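## Task

Remove the cardboard box from the closet, set it on the desk, and close the closet completely. The other two items must stay on the closet shelves. The robot must not tip over or be left leaning, or the task fails. Anything that is in place at the end only because the robot is holding it does not count.

## Robot and tools

ROBOT. A Hello Robot Stretch 3 with one arm: a two-wheeled base (0.33 m long, 0.34 m wide), a lift on a mast, and an arm that telescopes out to the robot's RIGHT. The gripper has no forward joint, so you reach forward by driving the base. The base pivots about the point midway between its wheels, 0.05 m behind its front edge. With the arm in and the wrist folded, a spin sweeps a 0.28 m radius. An unfolded, level wrist reaches beyond that circle. Loose objects may occasionally get nudged by something other than the robot.

FRAMES. Base frame: origin on the floor between the drive wheels, x forward, y left, z up. hand_pose is reported in this frame, at the point where closed fingertips meet. With all wrist joints at 0, the hand frame's x points up, y back along the arm toward the mast, z toward the rear. The odometry frame is the base frame at the scene's start. Heading is positive to the left, from -3.142 to 3.142.

execute_actions takes {"actions": [...]}, run in order. An empty list only returns the state and images. If anything is invalid or out of range, the whole call is rejected and nothing new runs. Each action is {"robot": ..., "steps": n, "until": ...}. steps is 1 to 450 control steps at 30 per second (default 1). {"steps": n} alone just waits. "robot" holds one command, a list of up to 8 commands run in turn, or {"stop": true}, which brakes everything and clears the queue. A command can contain:
- "base": exactly one of {"translate_m": d}, an offset in metres straight ahead (negative is backward, |d| at most 1), or {"rotate_rad": d}, an in-place turn in radians (positive is counter-clockwise, |d| at most 3.2). It is measured from where the base is when that command starts. The base cannot move sideways.
- "joints": absolute targets by name. Joints you leave out keep their targets. Ranges: lift_m 0 to 1.1 (arm height); arm_m 0 to 0.52 (extension); wrist_yaw_rad -1.345 to 4.42 (0 is along the arm, positive toward the front, 3.0 folded over the base); wrist_pitch_rad -1.57 to 0.451 (negative tips the fingers down); wrist_roll_rad -2.911 to 2.911; gripper_m -0.089 to 0.179 (larger is wider; the real fingertip gap is about 0.007 less when nearly shut and 0.025 less when fully open, and zero below 0.007); head_pan_rad -3.953 to 1.73 (0 forward, positive left, -1.57 looks along the arm); head_tilt_rad -1.53 to 0.419 (negative down).
- "contact_limits": {"arm_m": e}, the motor effort percentage (1 to 100) at which that arm motion halts. Lower is gentler, but too low halts at once. It holds until arm_m's next command.
- In a list, {"pause_s": s} waits up to 15 s.
Base and joint motions in one command start together and keep running across later actions and while you think. A new command overrides at once: named joints retarget, the rest of an older queue is thrown away, and an overly close new target overshoots and returns. In a list, each command starts only after the previous one ends "done" (or "off_target" for base or gripper). Otherwise the remainder is dropped.

UNTIL ends an action early when every condition is met. {"robot": {"status": "ended"}} waits for all motion and the queue to finish. Fields can also be compared, e.g. {"lift_m": [">", 0.3], "base_status": ["!=", "moving"]}, using "=", "!=", "<", "<=", ">", ">=". {"any": {"status": "ended"}} fires when any one motion or the queue ends. Don't wait for an exact "=" on a reading.

RESULTS. base_status shows progress, e.g. moving (translate_m +0.1200 of +0.3000). joint_goals, joint_status and measured_speeds are also given. The line "refusals=… queue=… queue_left=…" reports the queue state (idle, running, done, dropped, stopped). Statuses: moving, done, off_target (resting short of the target, maybe still pushing), contact_stop (the arm or lift hit something firmly and went slack until commanded again), time_out, stopped, not_commanded, torque_fault (a wrist servo cut out for 10 s and will refuse goals). Lines starting "refused:", "dropped:" or "replaced:" explain what happened, counting from 0. robot.on_its_own appears when the robot changed a goal itself, a joint is slack or off, a motor strains at rest, or base_tilt drifts 3 degrees or more from its start value. Other fields: base_odometry (wheel-counted, so slip counts as travel), turned_by_wheels / turned_by_imu, base_tilt (forward and right positive, a few degrees of fixed bias), motor_effort in percent with peak in brackets (positive pushes toward higher values, noisy and biased), lidar_m (12 sectors of 30 degrees, 1st straight ahead going counter-clockwise, 0.17 m above the floor, "-" means nothing seen), and wrist_depth_mm / head_depth_mm as 7x7 grids of median depth. Each result ends with images from head_camera, nav_camera and wrist_camera.

zoom_image: {"camera": one of head_camera, nav_camera, wrist_camera, "region": [x0, y0, x1, y1]} in pixels of that camera's latest image, at most 504x504. Image sizes are 896x504 (head), 672x504 (nav) and 644x364 (wrist).

finished_scene: {"scene": number of the current scene}. This is final. Call it only after everything has stopped moving, because the robot brakes whatever is still moving afterwards.

PRACTICAL RULES. Full base speed (0.30 m/s, 1.9 rad/s) needs lift_m under 0.30, arm_m under 0.03 and wrist_yaw_rad over 2.54. Otherwise the base is capped at 0.10 m/s and 0.63 rad/s. To grip, command gripper_m below the object's width. To let go, command at least 0.02 above where contact began. Status and reading don't prove a hold, so check the cameras. Fold or unfold the wrist only with lift_m between 0.32 and 0.95, pitch -0.4 and roll near 0. When yaw is below -0.4, keep pitch at -0.5 or lower. Avoid arm pushes on rigid things with the gripper above about 0.45 m, repeated pushes after a contact_stop, and driving while gripping or pushing something fixed: all of these can tip the robot. If it snags or leans, reverse the last move in small steps, pull the gripper free, and lower lift_m to about 0.2 if needed. Avoid drops, slams and hard hits.

Each tool is called after "Emit:" as a command line: name --argument value for each argument, lists and objects as JSON in quotes; but a table of rows of numbers goes row by row, as --pt "numbers of a row", without its own name.

## Session

Emit:
execute_actions --actions '[]'

Scene clock: 0.00 s.
robot.base_odometry: x=+0.000 y=+0.000 heading=+0.000 (m, m, rad; robot's odometry frame)
robot.turned_by_wheels: +0.000 (rad since the last result)
robot.turned_by_imu: +0.000 (rad since the last result)
robot.base_tilt: forward=-1.7 right=-0.1 (deg)
robot.lidar_m: 2.14 1.47 1.10 1.09 1.16 1.65 1.90 2.03 2.74 2.68 2.81 1.79
robot.head_depth_mm: 1782 2123 2101 2066 2058 2037 2034 / 1812 2101 2098 2104 2072 2057 2045 / 1794 2115 2086 2104 2096 2052 2059 / 1818 2138 2083 2106 2089 2093 2083 / 1810 2151 2131 2103 2094 2077 2063 / 1814 2148 2105 2128 2113 2104 2105 / 1834 2147 2145 2136 2115 2108 2044
robot.base_status: not_commanded
robot.joint_positions: lift_m=+0.410 arm_m=+0.001 wrist_yaw_rad=+2.827 wrist_pitch_rad=-0.574 wrist_roll_rad=+0.016 gripper_m=+0.037 head_pan_rad=+0.004 head_tilt_rad=-0.001
robot.joint_goals: lift_m=+0.410 arm_m=+0.001 wrist_yaw_rad=+2.827 wrist_pitch_rad=-0.574 wrist_roll_rad=+0.016 gripper_m=+0.037 head_pan_rad=+0.004 head_tilt_rad=-0.001
robot.joint_status: lift_m=not_commanded arm_m=not_commanded wrist_yaw_rad=not_commanded wrist_pitch_rad=not_commanded wrist_roll_rad=not_commanded gripper_m=not_commanded head_pan_rad=not_commanded head_tilt_rad=not_commanded
robot.measured_speeds: translate_m=+0.000 rotate_rad=+0.000 lift_m=+0.000 arm_m=+0.000 wrist_yaw_rad=+0.000 wrist_pitch_rad=+0.000 wrist_roll_rad=+0.000 head_pan_rad=+0.000 head_tilt_rad=+0.000
robot: refusals=0 queue=idle queue_left=0
robot.motor_effort: left_wheel=+0 right_wheel=+0 lift_m=+27 arm_m=+0 wrist_yaw_rad=+0 wrist_pitch_rad=+9 wrist_roll_rad=+0 gripper_m=+0 head_pan_rad=+0 head_tilt_rad=+2 (%)
robot.hand_pose: x=+0.0413 y=+0.0463 z=+0.3897 quat_wxyz=(+0.305, +0.706, +0.089, +0.633) (m; robot's base frame)
robot.wrist_depth_mm: - - - - - - - / - - - - - - - / - 892 891 894 915 938 957 / 720 758 745 752 765 789 807 / 644 - 663 667 680 668 682 / 562 559 - 571 586 585 586 / 507 - - 514 516 524 527
pictures: head_camera (sideways: a quarter turn clockwise sets it upright), nav_camera (sideways: a quarter turn counterclockwise sets it upright), wrist_camera
Images, in order (width x height): head_camera 896x504, nav_camera 672x504, wrist_camera 644x364.

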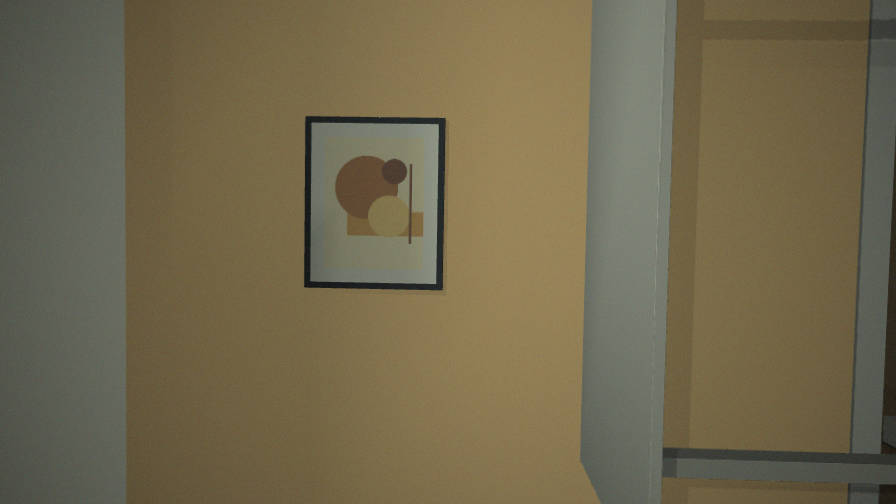

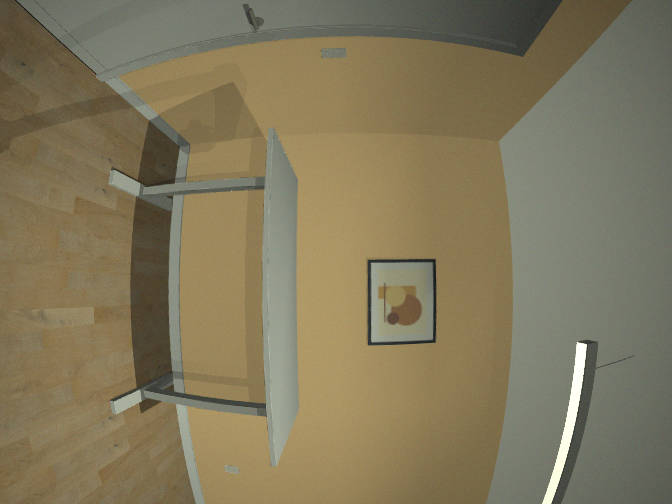

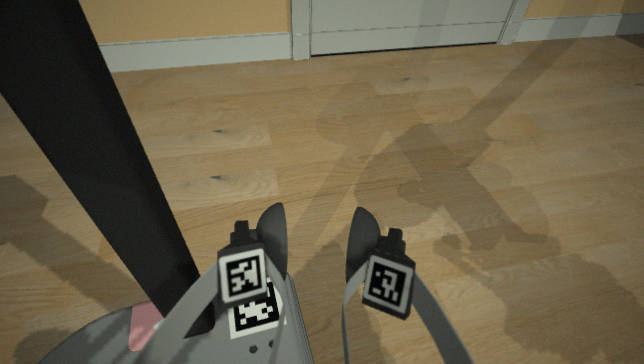

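Emit:
execute_actions --actions '[{"robot":{"joints":{"head_pan_rad":-1.8,"head_tilt_rad":-0.3}},"steps":200,"until":{"robot":{"status":"ended"}}}]'

Emit:
execute_actions --actions '[{"robot":{"joints":{"head_pan_rad":-3.6,"head_tilt_rad":-0.3}},"steps":200,"until":{"robot":{"status":"ended"}}}]'

Scene clock: 4.17 s.
robot.base_odometry: x=+0.000 y=+0.000 heading=+0.000 (m, m, rad; robot's odometry frame)
robot.turned_by_wheels: +0.000 (rad since the last result)
robot.turned_by_imu: -0.001 (rad since the last result)
robot.base_tilt: forward=-1.5 right=+0.0 (deg)
robot.lidar_m: 2.14 1.47 1.10 1.10 1.16 1.64 1.90 2.03 2.75 2.68 2.82 1.79
robot.head_depth_mm: 2505 2656 2814 2957 2952 2079 1603 / 2477 2594 2769 2900 2923 2053 1587 / 2469 2524 2716 2839 2925 2070 1596 / 2397 2525 2660 2811 2889 2052 1597 / 2363 2484 2575 2739 2836 2025 1573 / 2338 2417 2531 2676 2725 2012 1569 / 2297 2373 2517 2645 2695 2032 1583
robot.base_status: not_commanded
robot.joint_positions: lift_m=+0.410 arm_m=+0.001 wrist_yaw_rad=+2.827 wrist_pitch_rad=-0.574 wrist_roll_rad=+0.016 gripper_m=+0.037 head_pan_rad=-1.793 head_tilt_rad=-0.296
robot.joint_goals: lift_m=+0.410 arm_m=+0.001 wrist_yaw_rad=+2.827 wrist_pitch_rad=-0.574 wrist_roll_rad=+0.016 gripper_m=+0.037 head_pan_rad=-1.800 head_tilt_rad=-0.300
robot.joint_status: lift_m=not_commanded arm_m=not_commanded wrist_yaw_rad=not_commanded wrist_pitch_rad=not_commanded wrist_roll_rad=not_commanded gripper_m=not_commanded head_pan_rad=done head_tilt_rad=done
robot.measured_speeds: translate_m=+0.000 rotate_rad=+0.000 lift_m=+0.000 arm_m=+0.000 wrist_yaw_rad=+0.000 wrist_pitch_rad=+0.000 wrist_roll_rad=+0.000 head_pan_rad=+0.000 head_tilt_rad=+0.000
robot: refusals=0 queue=done queue_left=0
robot.motor_effort: left_wheel=+0(0) right_wheel=+0(0) lift_m=+27(28) arm_m=+1(0) wrist_yaw_rad=-1(0) wrist_pitch_rad=+8(9) wrist_roll_rad=+0(0) gripper_m=+0(0) head_pan_rad=-4(47) head_tilt_rad=-2(26) (%)
robot.hand_pose: x=+0.0413 y=+0.0463 z=+0.3897 quat_wxyz=(+0.305, +0.706, +0.089, +0.633) (m; robot's base frame)
robot.wrist_depth_mm: - - - - - - - / - - - - - - - / - 883 882 907 925 937 941 / 733 762 748 760 774 790 807 / 633 - 666 662 668 666 677 / 562 568 - 580 591 595 592 / 509 - - 520 519 524 529
pictures: head_camera (sideways: a quarter turn clockwise sets it upright), nav_camera (sideways: a quarter turn counterclockwise sets it upright), wrist_camera
Images, in order (width x height): head_camera 896x504, nav_camera 672x504, wrist_camera 644x364.

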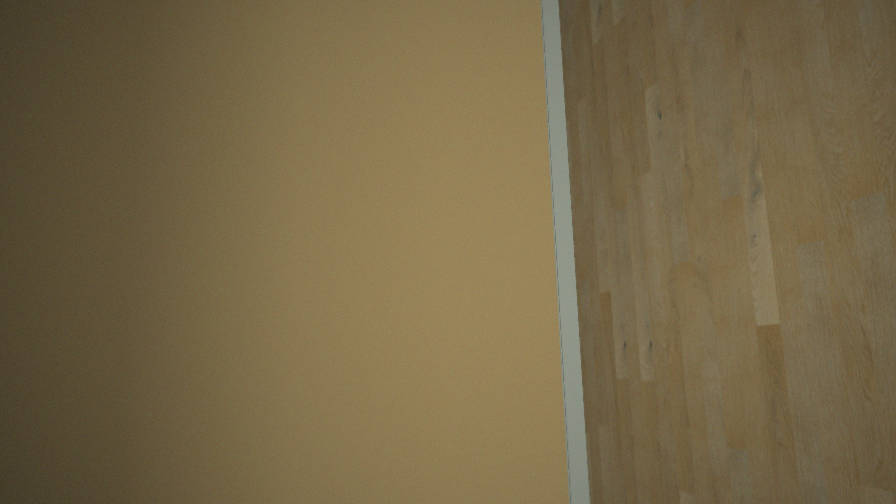

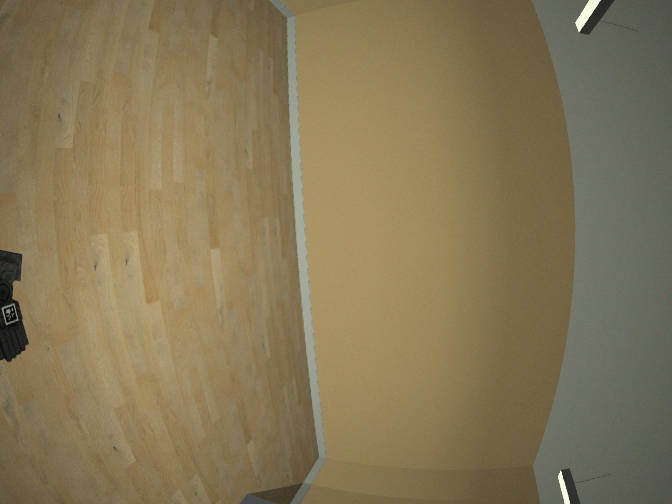

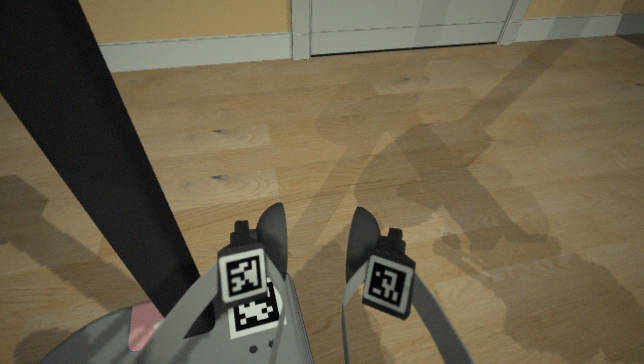

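Scene clock: 5.67 s.
robot.base_odometry: x=+0.000 y=+0.000 heading=+0.000 (m, m, rad; robot's odometry frame)
robot.turned_by_wheels: +0.000 (rad since the last result)
robot.turned_by_imu: +0.000 (rad since the last result)
robot.base_tilt: forward=-1.7 right=-0.1 (deg)
robot.lidar_m: 2.14 1.47 1.10 1.09 1.16 1.65 1.89 2.02 2.75 2.68 2.81 1.79
robot.head_depth_mm: 1446 1485 1521 1548 1609 1638 1566 / 1690 1752 1798 1813 1894 1895 1582 / 2006 2077 2127 2229 2306 2084 1578 / 2477 2582 2719 2794 2725 2029 1590 / 2415 2571 2721 2864 2921 2054 1570 / 2350 2461 2577 2704 2706 2052 1570 / 1614 1697 1753 1845 1957 1992 1573
robot.base_status: not_commanded
robot.joint_positions: lift_m=+0.410 arm_m=+0.001 wrist_yaw_rad=+2.827 wrist_pitch_rad=-0.574 wrist_roll_rad=+0.016 gripper_m=+0.037 head_pan_rad=-3.593 head_tilt_rad=-0.296
robot.joint_goals: lift_m=+0.410 arm_m=+0.001 wrist_yaw_rad=+2.827 wrist_pitch_rad=-0.574 wrist_roll_rad=+0.016 gripper_m=+0.037 head_pan_rad=-3.600 head_tilt_rad=-0.300
robot.joint_status: lift_m=not_commanded arm_m=not_commanded wrist_yaw_rad=not_commanded wrist_pitch_rad=not_commanded wrist_roll_rad=not_commanded gripper_m=not_commanded head_pan_rad=done head_tilt_rad=done
robot.measured_speeds: translate_m=+0.000 rotate_rad=+0.000 lift_m=+0.000 arm_m=+0.000 wrist_yaw_rad=+0.000 wrist_pitch_rad=+0.000 wrist_roll_rad=+0.000 head_pan_rad=+0.000 head_tilt_rad=+0.000
robot: refusals=0 queue=done queue_left=0
robot.motor_effort: left_wheel=+0(0) right_wheel=+0(0) lift_m=+28(28) arm_m=+0(0) wrist_yaw_rad=+0(0) wrist_pitch_rad=+9(9) wrist_roll_rad=+0(0) gripper_m=+0(0) head_pan_rad=-4(47) head_tilt_rad=-1(4) (%)
robot.hand_pose: x=+0.0413 y=+0.0463 z=+0.3897 quat_wxyz=(+0.305, +0.706, +0.089, +0.633) (m; robot's base frame)
robot.wrist_depth_mm: - - - - - - - / - - - - - - - / - 885 890 927 935 939 948 / 737 758 758 759 783 778 795 / 635 - 659 659 688 672 680 / 561 570 - 574 588 585 596 / 509 - - 518 517 520 525
pictures: head_camera (sideways: a quarter turn clockwise sets it upright), nav_camera (sideways: a quarter turn counterclockwise sets it upright), wrist_camera
Images, in order (width x height): head_camera 896x504, nav_camera 672x504, wrist_camera 644x364.

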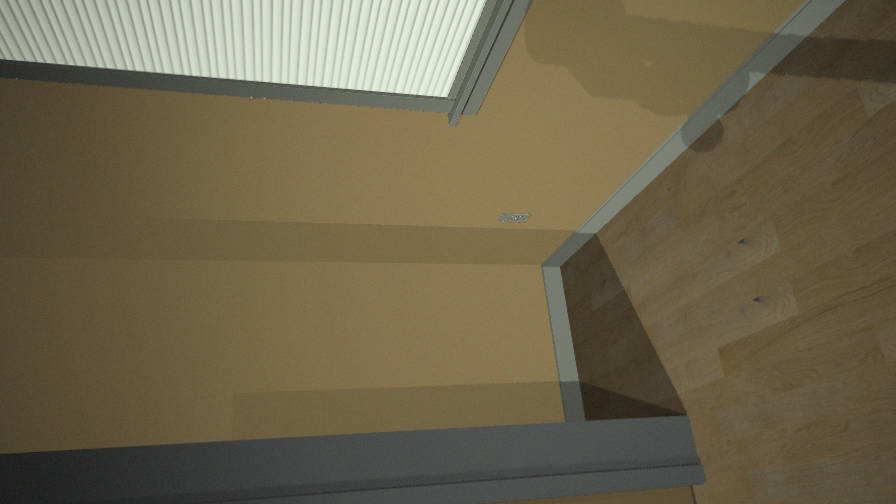

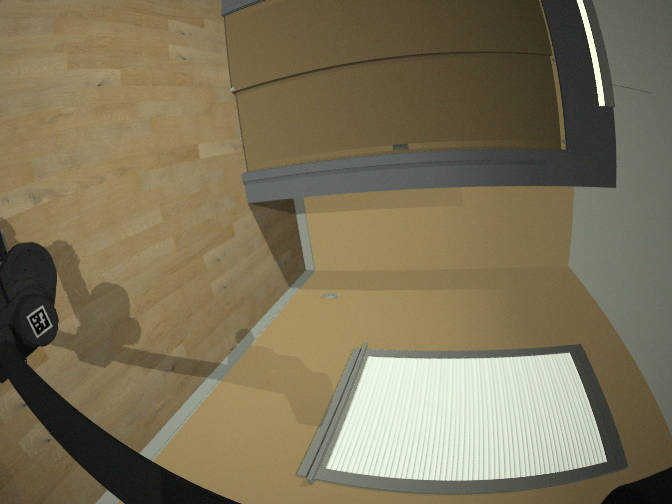

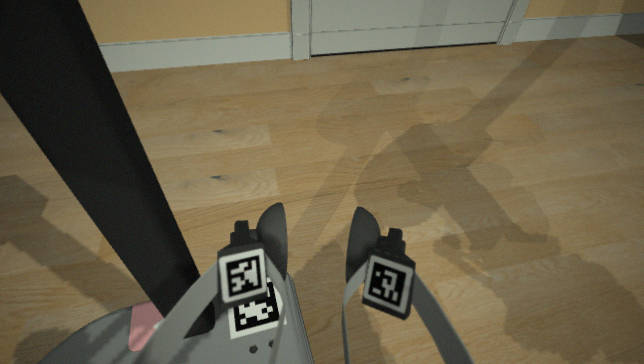

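Emit:
execute_actions --actions '[{"robot":[{"joints":{"lift_m":0.27,"head_pan_rad":-1.57,"head_tilt_rad":-0.2}},{"base":{"translate_m":-1.0}},{"base":{"translate_m":-0.2}},{"base":{"rotate_rad":-1.57}}],"steps":450,"until":{"robot":{"status":"ended"}}}]'

Scene clock: 18.07 s.
robot.base_odometry: x=-1.200 y=+0.000 heading=-1.570 (m, m, rad; robot's odometry frame)
robot.turned_by_wheels: -1.570 (rad since the last result)
robot.turned_by_imu: -1.569 (rad since the last result)
robot.base_tilt: forward=-1.6 right=-0.1 (deg)
robot.lidar_m: 2.63 2.77 2.94 2.94 1.56 1.18 1.16 1.22 0.71 0.71 0.81 1.09
robot.head_depth_mm: 591 613 635 659 686 713 745 / 661 677 701 693 691 712 737 / 666 687 710 736 766 788 821 / 667 691 713 738 768 796 827 / 674 693 719 745 770 800 835 / 674 699 722 748 775 807 837 / 680 701 726 754 780 811 842
robot.base_status: done (rotate_rad -1.5699 of -1.5700)
robot.joint_positions: lift_m=+0.270 arm_m=+0.001 wrist_yaw_rad=+2.827 wrist_pitch_rad=-0.575 wrist_roll_rad=+0.016 gripper_m=+0.037 head_pan_rad=-1.577 head_tilt_rad=-0.210
robot.joint_goals: lift_m=+0.270 arm_m=+0.001 wrist_yaw_rad=+2.827 wrist_pitch_rad=-0.575 wrist_roll_rad=+0.016 gripper_m=+0.037 head_pan_rad=-1.570 head_tilt_rad=-0.200
robot.joint_status: lift_m=done arm_m=not_commanded wrist_yaw_rad=not_commanded wrist_pitch_rad=not_commanded wrist_roll_rad=not_commanded gripper_m=not_commanded head_pan_rad=done head_tilt_rad=done
robot.measured_speeds: translate_m=+0.000 rotate_rad=+0.000 lift_m=+0.000 arm_m=+0.000 wrist_yaw_rad=+0.000 wrist_pitch_rad=+0.000 wrist_roll_rad=+0.000 head_pan_rad=+0.000 head_tilt_rad=+0.000
robot: refusals=0 queue=done queue_left=0
robot.motor_effort: left_wheel=+3(16) right_wheel=-2(5) lift_m=+16(30) arm_m=+0(0) wrist_yaw_rad=+0(1) wrist_pitch_rad=+9(9) wrist_roll_rad=+0(0) gripper_m=-1(0) head_pan_rad=+3(45) head_tilt_rad=+6(19) (%)
robot.hand_pose: x=+0.0413 y=+0.0461 z=+0.2496 quat_wxyz=(+0.305, +0.706, +0.090, +0.633) (m; robot's base frame)
robot.wrist_depth_mm: - - - - - - - / - 791 802 809 835 845 860 / - 643 647 653 674 675 709 / 528 553 548 557 562 568 578 / 473 - - 488 486 487 494 / - - - 418 432 428 435 / - - - 379 376 380 383
pictures: head_camera (sideways: a quarter turn clockwise sets it upright), nav_camera (sideways: a quarter turn counterclockwise sets it upright), wrist_camera
Images, in order (width x height): head_camera 896x504, nav_camera 672x504, wrist_camera 644x364.

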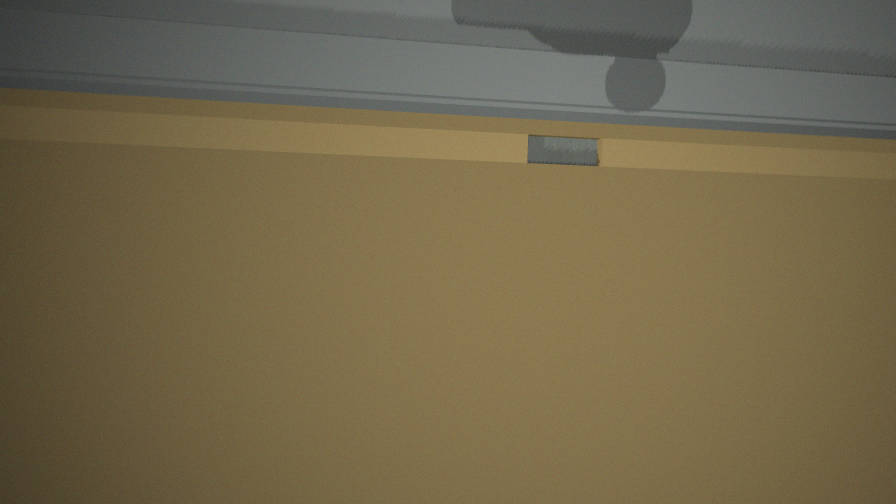

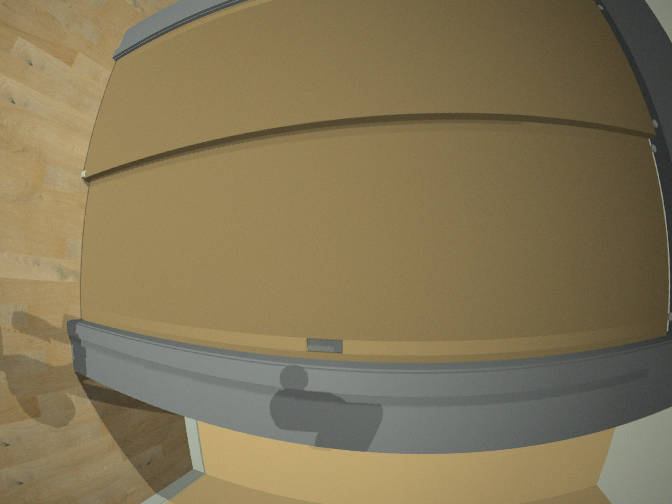

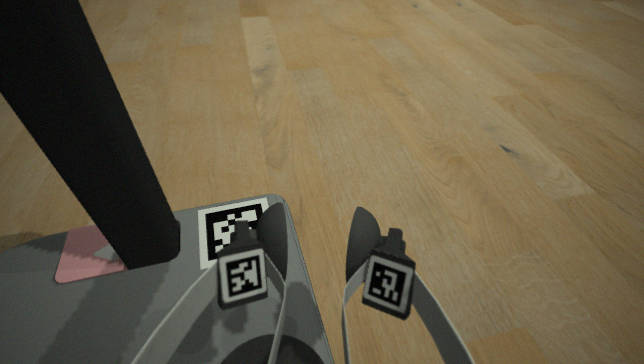

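Emit:
execute_actions --actions '[{"robot":[{"joints":{"lift_m":0.6,"wrist_pitch_rad":-0.4,"wrist_roll_rad":0}},{"joints":{"wrist_yaw_rad":0,"gripper_m":0.0}},{"joints":{"lift_m":0.95,"wrist_pitch_rad":0}}],"steps":450,"until":{"robot":{"status":"ended"}}}]'

Scene clock: 29.00 s.
robot.base_odometry: x=-1.200 y=+0.000 heading=-1.570 (m, m, rad; robot's odometry frame)
robot.turned_by_wheels: +0.000 (rad since the last result)
robot.turned_by_imu: -0.003 (rad since the last result)
robot.base_tilt: forward=-1.7 right=+0.0 (deg)
robot.lidar_m: 2.63 2.77 2.95 2.94 1.55 1.18 1.16 1.22 0.71 0.71 0.81 1.09
robot.head_depth_mm: 591 614 637 660 687 716 741 / 660 677 700 691 690 708 735 / 665 685 713 738 766 789 - / 668 690 712 738 767 791 - / 671 692 719 746 767 802 832 / 675 694 721 746 776 804 835 / 677 699 726 751 780 810 844
robot.base_status: done (rotate_rad -1.5699 of -1.5700)
robot.joint_positions: lift_m=+0.950 arm_m=+0.001 wrist_yaw_rad=+0.002 wrist_pitch_rad=-0.024 wrist_roll_rad=+0.003 gripper_m=+0.000 head_pan_rad=-1.577 head_tilt_rad=-0.210
robot.joint_goals: lift_m=+0.950 arm_m=+0.001 wrist_yaw_rad=+0.000 wrist_pitch_rad=+0.000 wrist_roll_rad=+0.000 gripper_m=+0.000 head_pan_rad=-1.570 head_tilt_rad=-0.200
robot.joint_status: lift_m=done arm_m=not_commanded wrist_yaw_rad=done wrist_pitch_rad=done wrist_roll_rad=done gripper_m=done head_pan_rad=done head_tilt_rad=done
robot.measured_speeds: translate_m=+0.000 rotate_rad=+0.000 lift_m=+0.000 arm_m=+0.000 wrist_yaw_rad=+0.000 wrist_pitch_rad=+0.000 wrist_roll_rad=+0.000 head_pan_rad=+0.000 head_tilt_rad=+0.000
robot: refusals=0 queue=done queue_left=0
robot.motor_effort: left_wheel=+4(3) right_wheel=-2(2) lift_m=+39(39) arm_m=+0(0) wrist_yaw_rad=-1(3) wrist_pitch_rad=+14(15) wrist_roll_rad=-1(2) gripper_m=-3(80) head_pan_rad=+3(4) head_tilt_rad=+6(6) (%)
robot.hand_pose: x=-0.0211 y=-0.4015 z=+1.0581 quat_wxyz=(+0.706, +0.009, -0.708, -0.008) (m; robot's base frame)
robot.wrist_depth_mm: 508 514 505 491 485 413 418 / 530 530 515 509 495 430 436 / 537 543 535 533 519 447 - / 555 566 555 546 501 466 - / 564 596 581 - 489 483 - / 579 621 609 - 498 497 - / 603 645 627 623 530 524 -
pictures: head_camera (sideways: a quarter turn clockwise sets it upright), nav_camera (sideways: a quarter turn counterclockwise sets it upright), wrist_camera
Images, in order (width x height): head_camera 896x504, nav_camera 672x504, wrist_camera 644x364.

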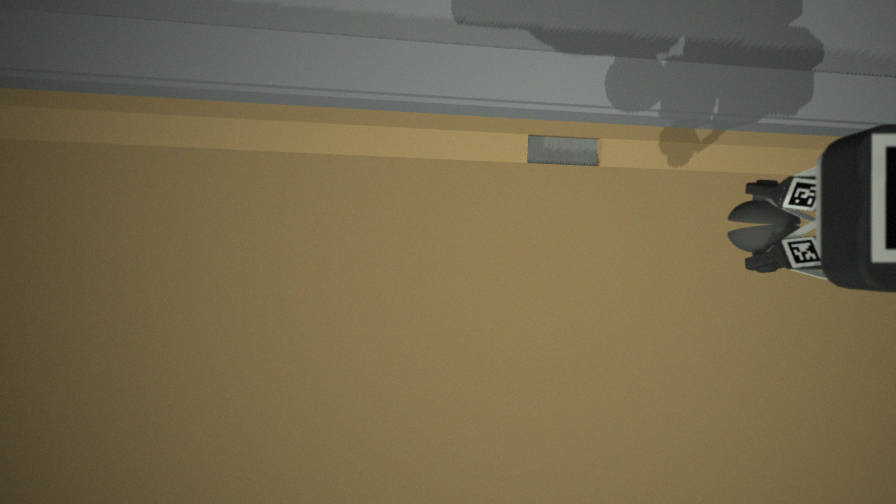

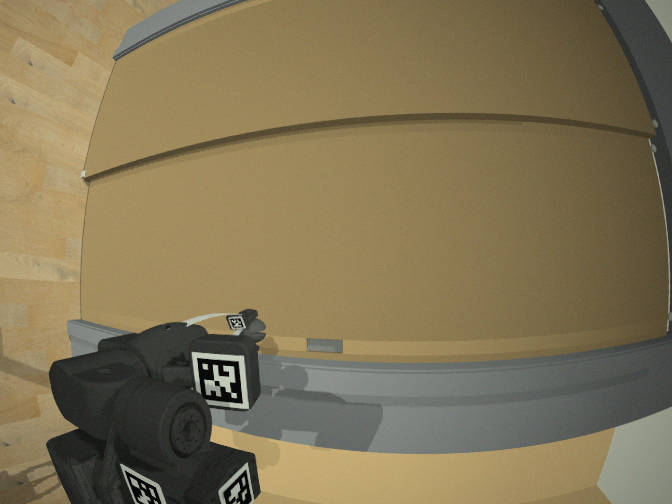

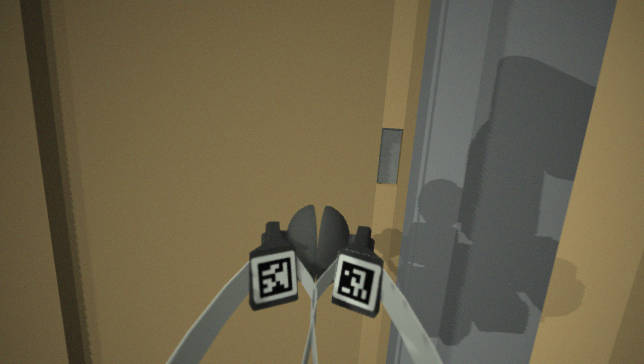

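Emit:
execute_actions --actions '[{"robot":{"base":{"translate_m":-0.105},"joints":{"lift_m":0.935,"arm_m":0.2}},"steps":450,"until":{"robot":{"status":"ended"}}}]'

Scene clock: 32.37 s.
robot.base_odometry: x=-1.200 y=+0.105 heading=-1.570 (m, m, rad; robot's odometry frame)
robot.turned_by_wheels: +0.000 (rad since the last result)
robot.turned_by_imu: -0.001 (rad since the last result)
robot.base_tilt: forward=-1.6 right=+0.0 (deg)
robot.lidar_m: 2.73 2.87 2.96 2.92 1.42 1.07 1.05 1.11 0.72 0.69 0.81 1.08
robot.head_depth_mm: 595 615 636 661 688 - - / 596 619 638 662 687 - - / 597 613 632 655 678 - - / 663 682 707 735 763 - - / 665 687 709 737 765 795 826 / 669 692 713 742 767 798 829 / 672 695 716 745 772 804 836
robot.base_status: done (translate_m -0.1050 of -0.1050)
robot.joint_positions: lift_m=+0.935 arm_m=+0.200 wrist_yaw_rad=+0.000 wrist_pitch_rad=-0.023 wrist_roll_rad=+0.003 gripper_m=+0.000 head_pan_rad=-1.577 head_tilt_rad=-0.210
robot.joint_goals: lift_m=+0.935 arm_m=+0.200 wrist_yaw_rad=+0.000 wrist_pitch_rad=+0.000 wrist_roll_rad=+0.000 gripper_m=+0.000 head_pan_rad=-1.570 head_tilt_rad=-0.200
robot.joint_status: lift_m=done arm_m=done wrist_yaw_rad=done wrist_pitch_rad=done wrist_roll_rad=done gripper_m=done head_pan_rad=done head_tilt_rad=done
robot.measured_speeds: translate_m=+0.000 rotate_rad=+0.000 lift_m=+0.000 arm_m=+0.000 wrist_yaw_rad=+0.000 wrist_pitch_rad=+0.000 wrist_roll_rad=+0.000 head_pan_rad=+0.000 head_tilt_rad=+0.000
robot: refusals=0 queue=done queue_left=0
robot.motor_effort: left_wheel=+4(5) right_wheel=-2(5) lift_m=+15(42) arm_m=+4(2) wrist_yaw_rad=-1(1) wrist_pitch_rad=+14(14) wrist_roll_rad=-1(1) gripper_m=-3(3) head_pan_rad=+4(4) head_tilt_rad=+6(7) (%)
robot.hand_pose: x=-0.0214 y=-0.6002 z=+1.0441 quat_wxyz=(+0.706, +0.009, -0.708, -0.008) (m; robot's base frame)
robot.wrist_depth_mm: 313 307 304 300 223 231 228 / 325 318 315 309 230 239 235 / 336 330 326 320 239 248 244 / 349 344 336 335 247 256 252 / 364 357 349 - 258 266 263 / 380 375 368 - 276 275 276 / 400 389 383 370 283 288 -
pictures: head_camera (sideways: a quarter turn clockwise sets it upright), nav_camera (sideways: a quarter turn counterclockwise sets it upright), wrist_camera
Images, in order (width x height): head_camera 896x504, nav_camera 672x504, wrist_camera 644x364.

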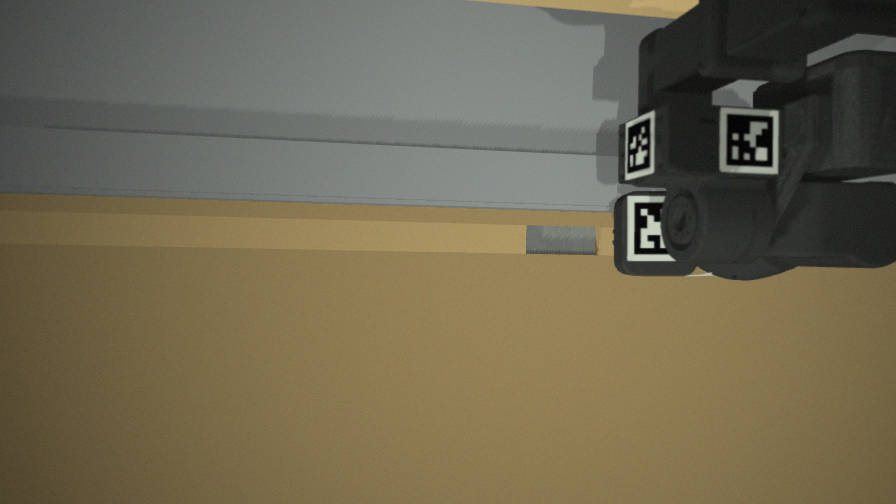

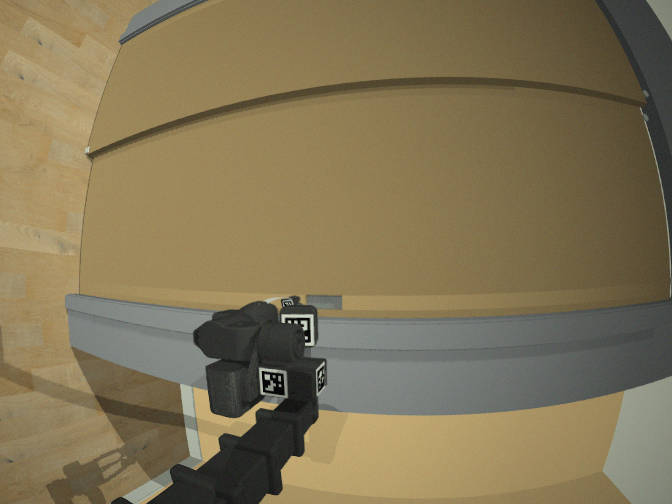

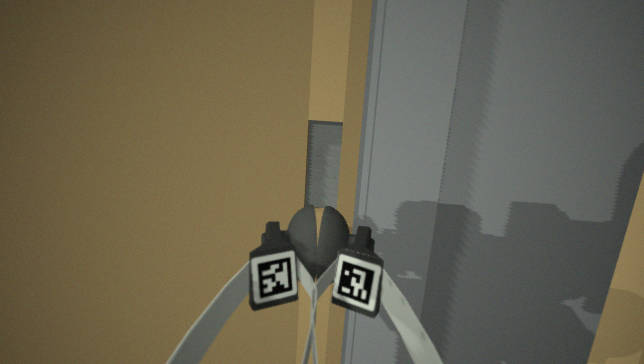

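Emit:
execute_actions --actions '[{"robot":{"joints":{"arm_m":0.36},"contact_limits":{"arm_m":15}},"steps":450,"until":{"robot":{"status":"ended"}}}]'

Scene clock: 35.33 s.
robot.base_odometry: x=-1.200 y=+0.105 heading=-1.570 (m, m, rad; robot's odometry frame)
robot.turned_by_wheels: +0.000 (rad since the last result)
robot.turned_by_imu: +0.000 (rad since the last result)
robot.base_tilt: forward=-1.6 right=-0.3 (deg)
robot.lidar_m: 2.73 2.88 2.96 2.93 1.42 1.08 1.05 1.11 0.72 0.69 0.81 1.09
robot.head_depth_mm: 600 622 641 660 686 - 748 / 597 620 642 663 682 720 741 / 597 616 636 657 - 713 735 / 666 686 711 741 759 801 825 / 668 693 718 738 768 796 832 / 674 695 718 743 772 805 834 / 677 698 722 746 774 805 839
robot.base_status: done (translate_m -0.1050 of -0.1050)
robot.joint_positions: lift_m=+0.935 arm_m=+0.359 wrist_yaw_rad=-0.008 wrist_pitch_rad=-0.030 wrist_roll_rad=+0.003 gripper_m=+0.000 head_pan_rad=-1.577 head_tilt_rad=-0.209
robot.joint_goals: lift_m=+0.935 arm_m=+0.360 wrist_yaw_rad=+0.000 wrist_pitch_rad=+0.000 wrist_roll_rad=+0.000 gripper_m=+0.000 head_pan_rad=-1.570 head_tilt_rad=-0.200
robot.joint_status: lift_m=done arm_m=done wrist_yaw_rad=done wrist_pitch_rad=done wrist_roll_rad=done gripper_m=done head_pan_rad=done head_tilt_rad=done
robot.measured_speeds: translate_m=+0.000 rotate_rad=+0.000 lift_m=+0.000 arm_m=+0.000 wrist_yaw_rad=+0.000 wrist_pitch_rad=+0.000 wrist_roll_rad=+0.000 head_pan_rad=+0.000 head_tilt_rad=+0.000
robot: refusals=0 queue=done queue_left=0
robot.motor_effort: left_wheel=+0(4) right_wheel=+0(2) lift_m=+16(15) arm_m=+14(18) wrist_yaw_rad=+6(7) wrist_pitch_rad=+18(18) wrist_roll_rad=-1(1) gripper_m=-2(3) head_pan_rad=+4(4) head_tilt_rad=+6(6) (%)
robot.contact_limits: arm_m 15 (drawing in: default 18, maximum 30; extending or still: default 26, maximum 42)
robot.hand_pose: x=-0.0234 y=-0.7589 z=+1.0425 quat_wxyz=(+0.706, +0.008, -0.708, -0.014) (m; robot's base frame)
robot.wrist_depth_mm: 159 157 154 152 136 77 76 / 164 162 160 157 129 80 79 / 171 169 166 163 122 83 81 / 178 175 173 181 116 86 84 / 186 183 179 - 110 89 88 / 193 191 186 - 108 92 91 / 203 199 195 192 111 96 96
pictures: head_camera (sideways: a quarter turn clockwise sets it upright), nav_camera (sideways: a quarter turn counterclockwise sets it upright), wrist_camera
Images, in order (width x height): head_camera 896x504, nav_camera 672x504, wrist_camera 644x364.

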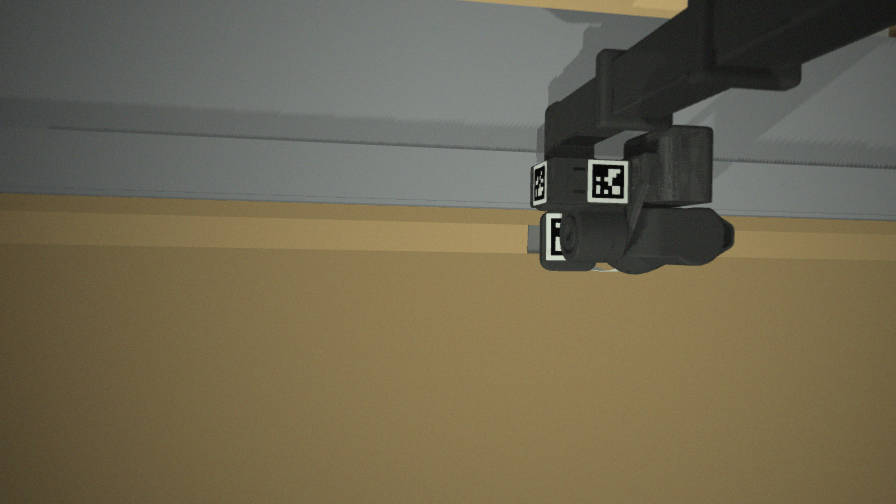

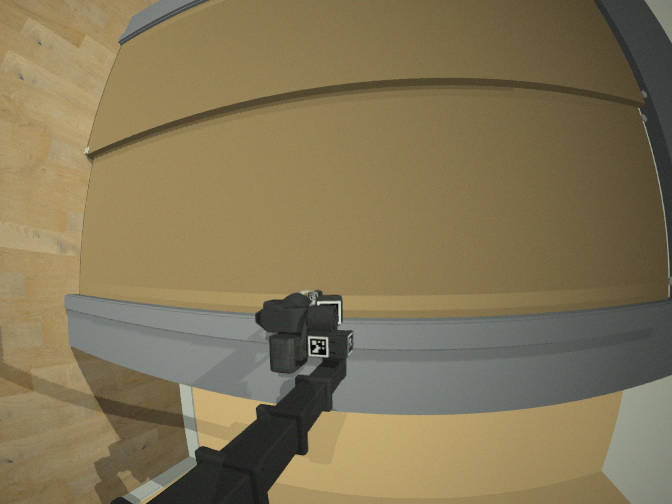

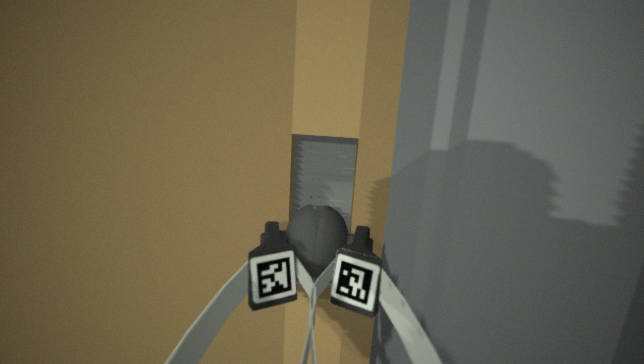

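In the groove. Drive forward.

Emit:
execute_actions --actions '[{"robot":{"base":{"translate_m":0.3}},"steps":450,"until":{"robot":{"status":"ended"}}}]'

Scene clock: 40.00 s.
robot.base_odometry: x=-1.200 y=-0.195 heading=-1.570 (m, m, rad; robot's odometry frame)
robot.turned_by_wheels: +0.000 (rad since the last result)
robot.turned_by_imu: -0.210 (rad since the last result)
robot.base_tilt: forward=-1.7 right=-0.1 (deg)
robot.lidar_m: 2.46 2.48 3.07 2.93 2.21 1.44 1.32 1.32 0.74 0.74 0.76 0.88
robot.head_depth_mm: 624 647 673 703 734 - 802 / 718 719 721 725 726 768 781 / 678 1168 1170 1172 - 1289 1201 / 662 684 708 738 756 796 822 / 652 676 700 722 749 776 810 / 641 662 686 709 737 763 789 / 631 653 670 696 722 746 776
robot.base_status: done (translate_m +0.3000 of +0.3000)
robot.joint_positions: lift_m=+0.935 arm_m=+0.359 wrist_yaw_rad=-0.071 wrist_pitch_rad=-0.030 wrist_roll_rad=+0.003 gripper_m=+0.000 head_pan_rad=-1.577 head_tilt_rad=-0.209
robot.joint_goals: lift_m=+0.935 arm_m=+0.360 wrist_yaw_rad=-0.064 wrist_pitch_rad=+0.000 wrist_roll_rad=+0.000 gripper_m=+0.000 head_pan_rad=-1.570 head_tilt_rad=-0.200
robot.joint_status: lift_m=done arm_m=done wrist_yaw_rad=done wrist_pitch_rad=done wrist_roll_rad=done gripper_m=done head_pan_rad=done head_tilt_rad=done
robot.measured_speeds: translate_m=+0.000 rotate_rad=+0.000 lift_m=+0.000 arm_m=+0.000 wrist_yaw_rad=+0.000 wrist_pitch_rad=+0.000 wrist_roll_rad=+0.000 head_pan_rad=+0.000 head_tilt_rad=+0.000
robot: refusals=0 queue=done queue_left=0
robot.on_its_own: wrist_yaw_rad is held at -0.064, not at your +0.000, by its stall guard, which is not easing now
robot.motor_effort: left_wheel=-1(26) right_wheel=+2(21) lift_m=+15(15) arm_m=+7(14) wrist_yaw_rad=+6(60) wrist_pitch_rad=+18(18) wrist_roll_rad=-1(1) gripper_m=-4(7) head_pan_rad=+4(4) head_tilt_rad=+6(5) (%)
robot.contact_limits: arm_m 15 (drawing in: default 18, maximum 30; extending or still: default 26, maximum 42)
robot.hand_pose: x=-0.0395 y=-0.7590 z=+1.0423 quat_wxyz=(+0.706, -0.014, -0.708, -0.036) (m; robot's base frame)
robot.wrist_depth_mm: 134 139 146 154 431 214 157 / 138 144 152 160 432 214 157 / 143 149 157 167 461 215 157 / 148 155 164 184 460 214 157 / 153 160 170 - 496 213 156 / 159 166 174 - 491 212 157 / 165 174 187 198 545 213 156
pictures: head_camera (sideways: a quarter turn clockwise sets it upright), nav_camera (sideways: a quarter turn counterclockwise sets it upright), wrist_camera
Images, in order (width x height): head_camera 896x504, nav_camera 672x504, wrist_camera 644x364.

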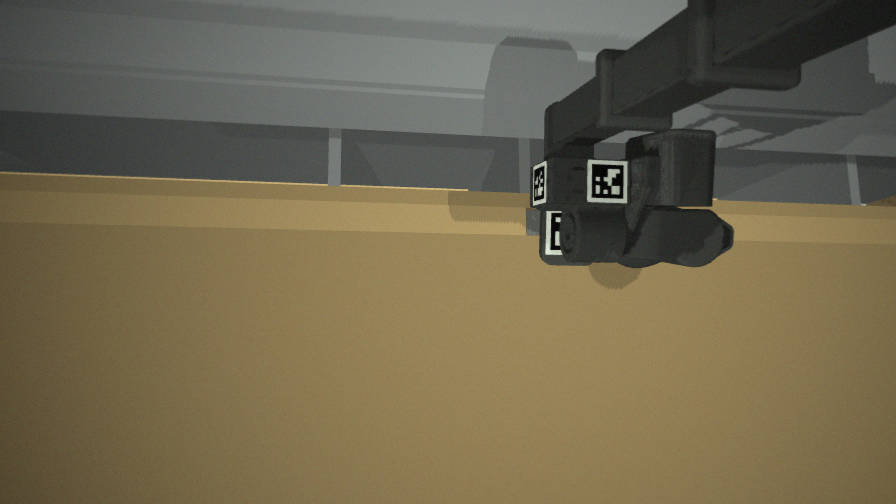

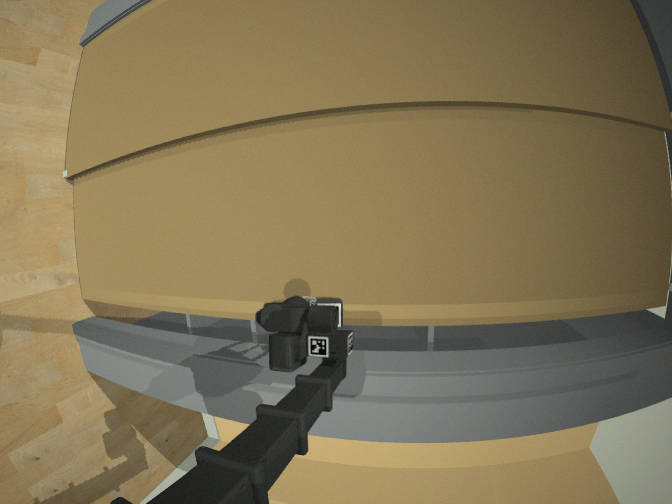

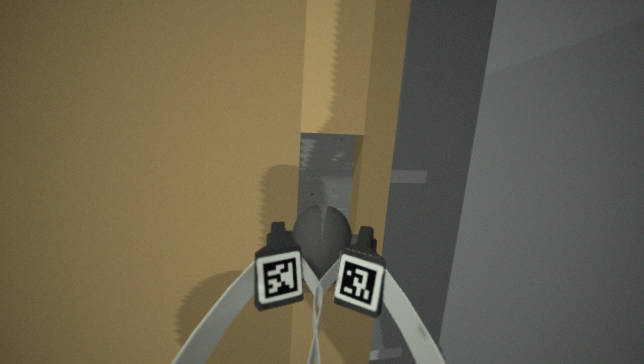

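Emit:
execute_actions --actions '[{"robot":{"base":{"rotate_rad":0.35}},"steps":450,"until":{"robot":{"status":"ended"}}}]'

Scene clock: 42.13 s.
robot.base_odometry: x=-1.200 y=-0.195 heading=-1.220 (m, m, rad; robot's odometry frame)
robot.turned_by_wheels: +0.350 (rad since the last result)
robot.turned_by_imu: +0.051 (rad since the last result)
robot.base_tilt: forward=-1.7 right=-0.1 (deg)
robot.lidar_m: 2.51 2.55 3.26 3.35 1.99 1.36 1.27 1.29 0.73 0.73 0.77 0.93
robot.head_depth_mm: 616 641 664 690 724 - 786 / 700 699 698 700 701 751 766 / 1230 1232 1236 1241 - 1352 1249 / 665 686 711 734 754 799 827 / 656 678 701 726 752 783 813 / 649 669 692 717 746 771 805 / 643 665 686 709 735 762 792
robot.base_status: done (rotate_rad +0.3500 of +0.3500)
robot.joint_positions: lift_m=+0.935 arm_m=+0.359 wrist_yaw_rad=-0.054 wrist_pitch_rad=-0.033 wrist_roll_rad=+0.003 gripper_m=+0.000 head_pan_rad=-1.577 head_tilt_rad=-0.209
robot.joint_goals: lift_m=+0.935 arm_m=+0.360 wrist_yaw_rad=-0.064 wrist_pitch_rad=+0.000 wrist_roll_rad=+0.000 gripper_m=+0.000 head_pan_rad=-1.570 head_tilt_rad=-0.200
robot.joint_status: lift_m=done arm_m=done wrist_yaw_rad=done wrist_pitch_rad=done wrist_roll_rad=done gripper_m=done head_pan_rad=done head_tilt_rad=done
robot.measured_speeds: translate_m=+0.000 rotate_rad=+0.000 lift_m=+0.000 arm_m=+0.000 wrist_yaw_rad=+0.000 wrist_pitch_rad=+0.000 wrist_roll_rad=+0.000 head_pan_rad=+0.000 head_tilt_rad=+0.000
robot: refusals=0 queue=done queue_left=0
robot.on_its_own: wrist_yaw_rad is held at -0.064, not at your +0.000, by its stall guard, which is not easing now
robot.motor_effort: left_wheel=-1(17) right_wheel=+0(6) lift_m=+15(16) arm_m=+8(8) wrist_yaw_rad=-10(23) wrist_pitch_rad=+19(19) wrist_roll_rad=-1(1) gripper_m=-3(5) head_pan_rad=+3(3) head_tilt_rad=+5(6) (%)
robot.contact_limits: arm_m 15 (drawing in: default 18, maximum 30; extending or still: default 26, maximum 42)
robot.hand_pose: x=-0.0351 y=-0.7591 z=+1.0418 quat_wxyz=(+0.706, -0.007, -0.708, -0.031) (m; robot's base frame)
robot.wrist_depth_mm: 139 143 148 153 463 215 153 / 143 147 153 159 496 214 153 / 148 153 159 166 488 214 152 / 155 159 165 184 482 212 152 / 160 165 171 - 529 211 151 / 166 172 178 - 520 210 151 / 173 179 189 196 545 209 150
pictures: head_camera (sideways: a quarter turn clockwise sets it upright), nav_camera (sideways: a quarter turn counterclockwise sets it upright), wrist_camera
Images, in order (width x height): head_camera 896x504, nav_camera 672x504, wrist_camera 644x364.

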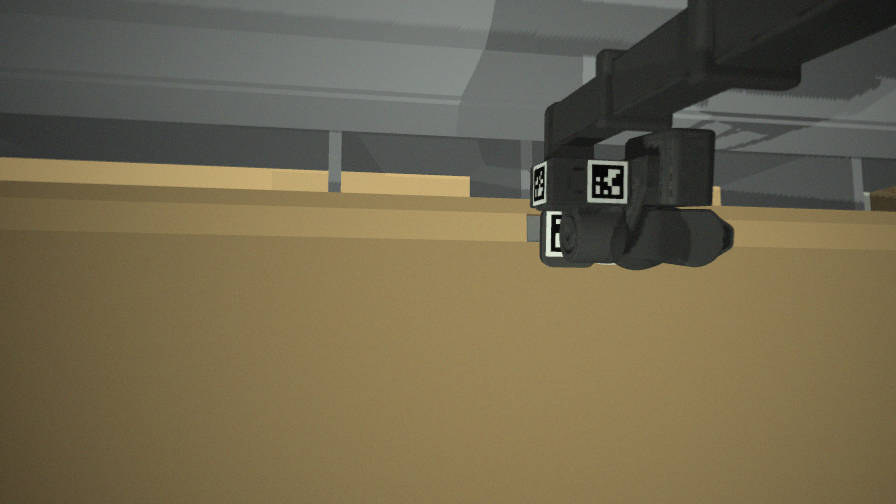

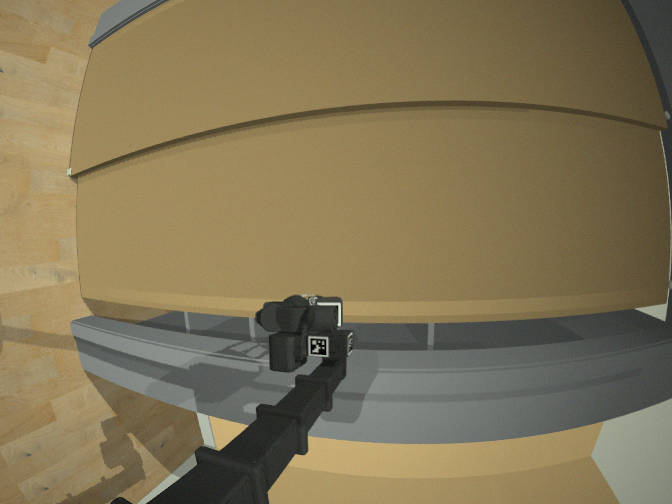

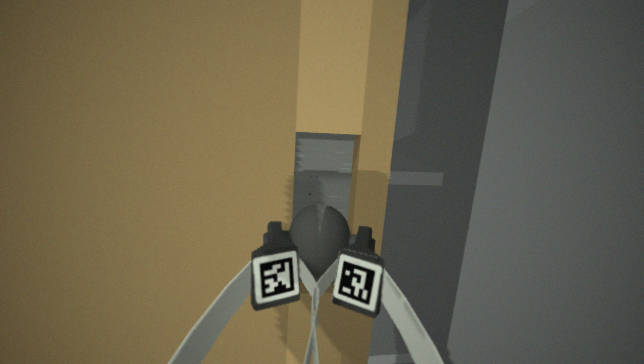

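Emit:
execute_actions --actions '[{"robot":[{"joints":{"arm_m":0.1},"contact_limits":{"arm_m":18}},{"base":{"rotate_rad":0.16},"joints":{"lift_m":0.4,"wrist_yaw_rad":1.57,"arm_m":0.02,"head_pan_rad":-0.6,"head_tilt_rad":-0.9}},{"base":{"translate_m":0.55}},{"base":{"rotate_rad":-1.57}},{"base":{"translate_m":0.35},"joints":{"arm_m":0.5}}],"steps":450,"until":{"robot":{"status":"ended"}}},{"steps":300,"until":{"robot":{"status":"ended"}}}]'

Scene clock: 66.90 s.
robot.base_odometry: x=-1.236 y=-0.846 heading=-2.630 (m, m, rad; robot's odometry frame)
robot.turned_by_wheels: -1.410 (rad since the last result)
robot.turned_by_imu: -1.406 (rad since the last result)
robot.base_tilt: forward=-1.7 right=+0.0 (deg)
robot.lidar_m: 0.40 0.42 0.56 1.93 2.06 2.99 3.68 2.45 1.89 1.84 0.59 0.41
robot.head_depth_mm: 517 621 775 1032 1382 1270 1132 / 481 570 701 899 1277 1272 1131 / 452 528 637 802 1086 1271 1128 / 410 474 557 689 903 1215 1125 / 356 409 481 581 739 1015 1121 / 337 384 447 534 661 874 1104 / 320 362 417 494 599 769 1065
robot.base_status: done (translate_m +0.3500 of +0.3500)
robot.joint_positions: lift_m=+0.400 arm_m=+0.500 wrist_yaw_rad=+1.569 wrist_pitch_rad=-0.023 wrist_roll_rad=+0.003 gripper_m=+0.000 head_pan_rad=-0.607 head_tilt_rad=-0.889
robot.joint_goals: lift_m=+0.400 arm_m=+0.500 wrist_yaw_rad=+1.570 wrist_pitch_rad=+0.000 wrist_roll_rad=+0.000 gripper_m=+0.000 head_pan_rad=-0.600 head_tilt_rad=-0.900
robot.joint_status: lift_m=done arm_m=done wrist_yaw_rad=done wrist_pitch_rad=done wrist_roll_rad=done gripper_m=done head_pan_rad=done head_tilt_rad=done
robot.measured_speeds: translate_m=+0.000 rotate_rad=+0.000 lift_m=+0.000 arm_m=+0.000 wrist_yaw_rad=+0.000 wrist_pitch_rad=+0.000 wrist_roll_rad=+0.000 head_pan_rad=+0.000 head_tilt_rad=+0.000
robot: refusals=0 queue=done queue_left=0
robot.motor_effort: left_wheel=+3(10) right_wheel=-2(5) lift_m=+16(13) arm_m=+4(6) wrist_yaw_rad=+1(10) wrist_pitch_rad=+13(19) wrist_roll_rad=-1(1) gripper_m=-2(3) head_pan_rad=+4(44) head_tilt_rad=-6(45) (%)
robot.hand_pose: x=+0.2342 y=-0.6452 z=+0.5092 quat_wxyz=(+0.506, +0.506, -0.495, +0.493) (m; robot's base frame)
robot.wrist_depth_mm: 316 309 305 295 292 541 233 / 328 323 314 308 301 577 231 / 340 334 326 319 315 564 233 / 355 345 339 331 326 350 236 / 364 360 351 - 339 343 243 / 386 375 366 - 780 333 252 / 399 393 380 371 374 328 263
pictures: head_camera (sideways: a quarter turn clockwise sets it upright), nav_camera (sideways: a quarter turn counterclockwise sets it upright), wrist_camera
Images, in order (width x height): head_camera 896x504, nav_camera 672x504, wrist_camera 644x364.

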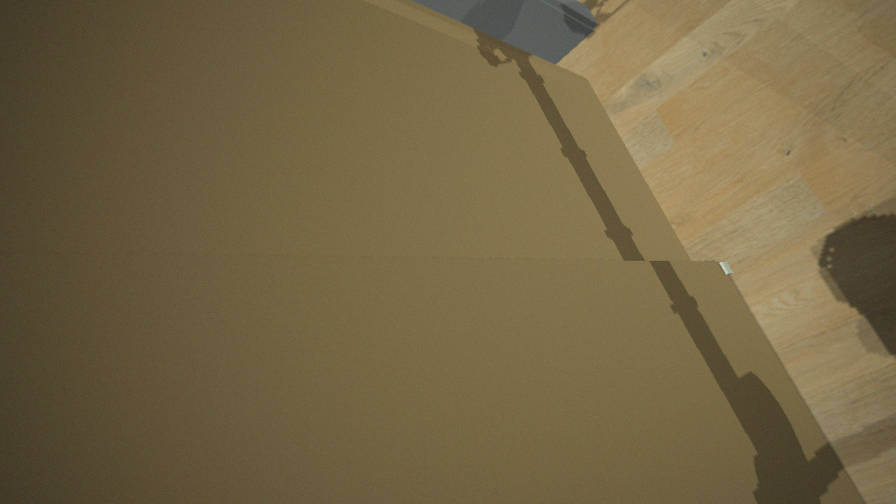

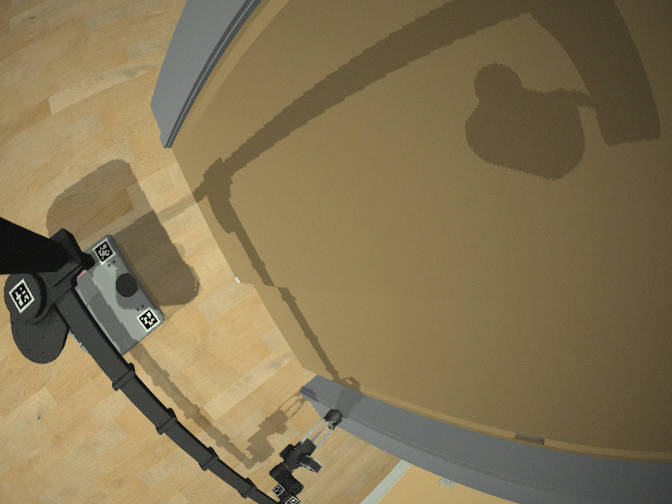

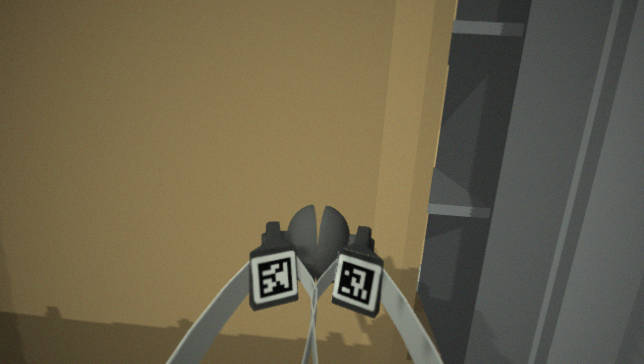

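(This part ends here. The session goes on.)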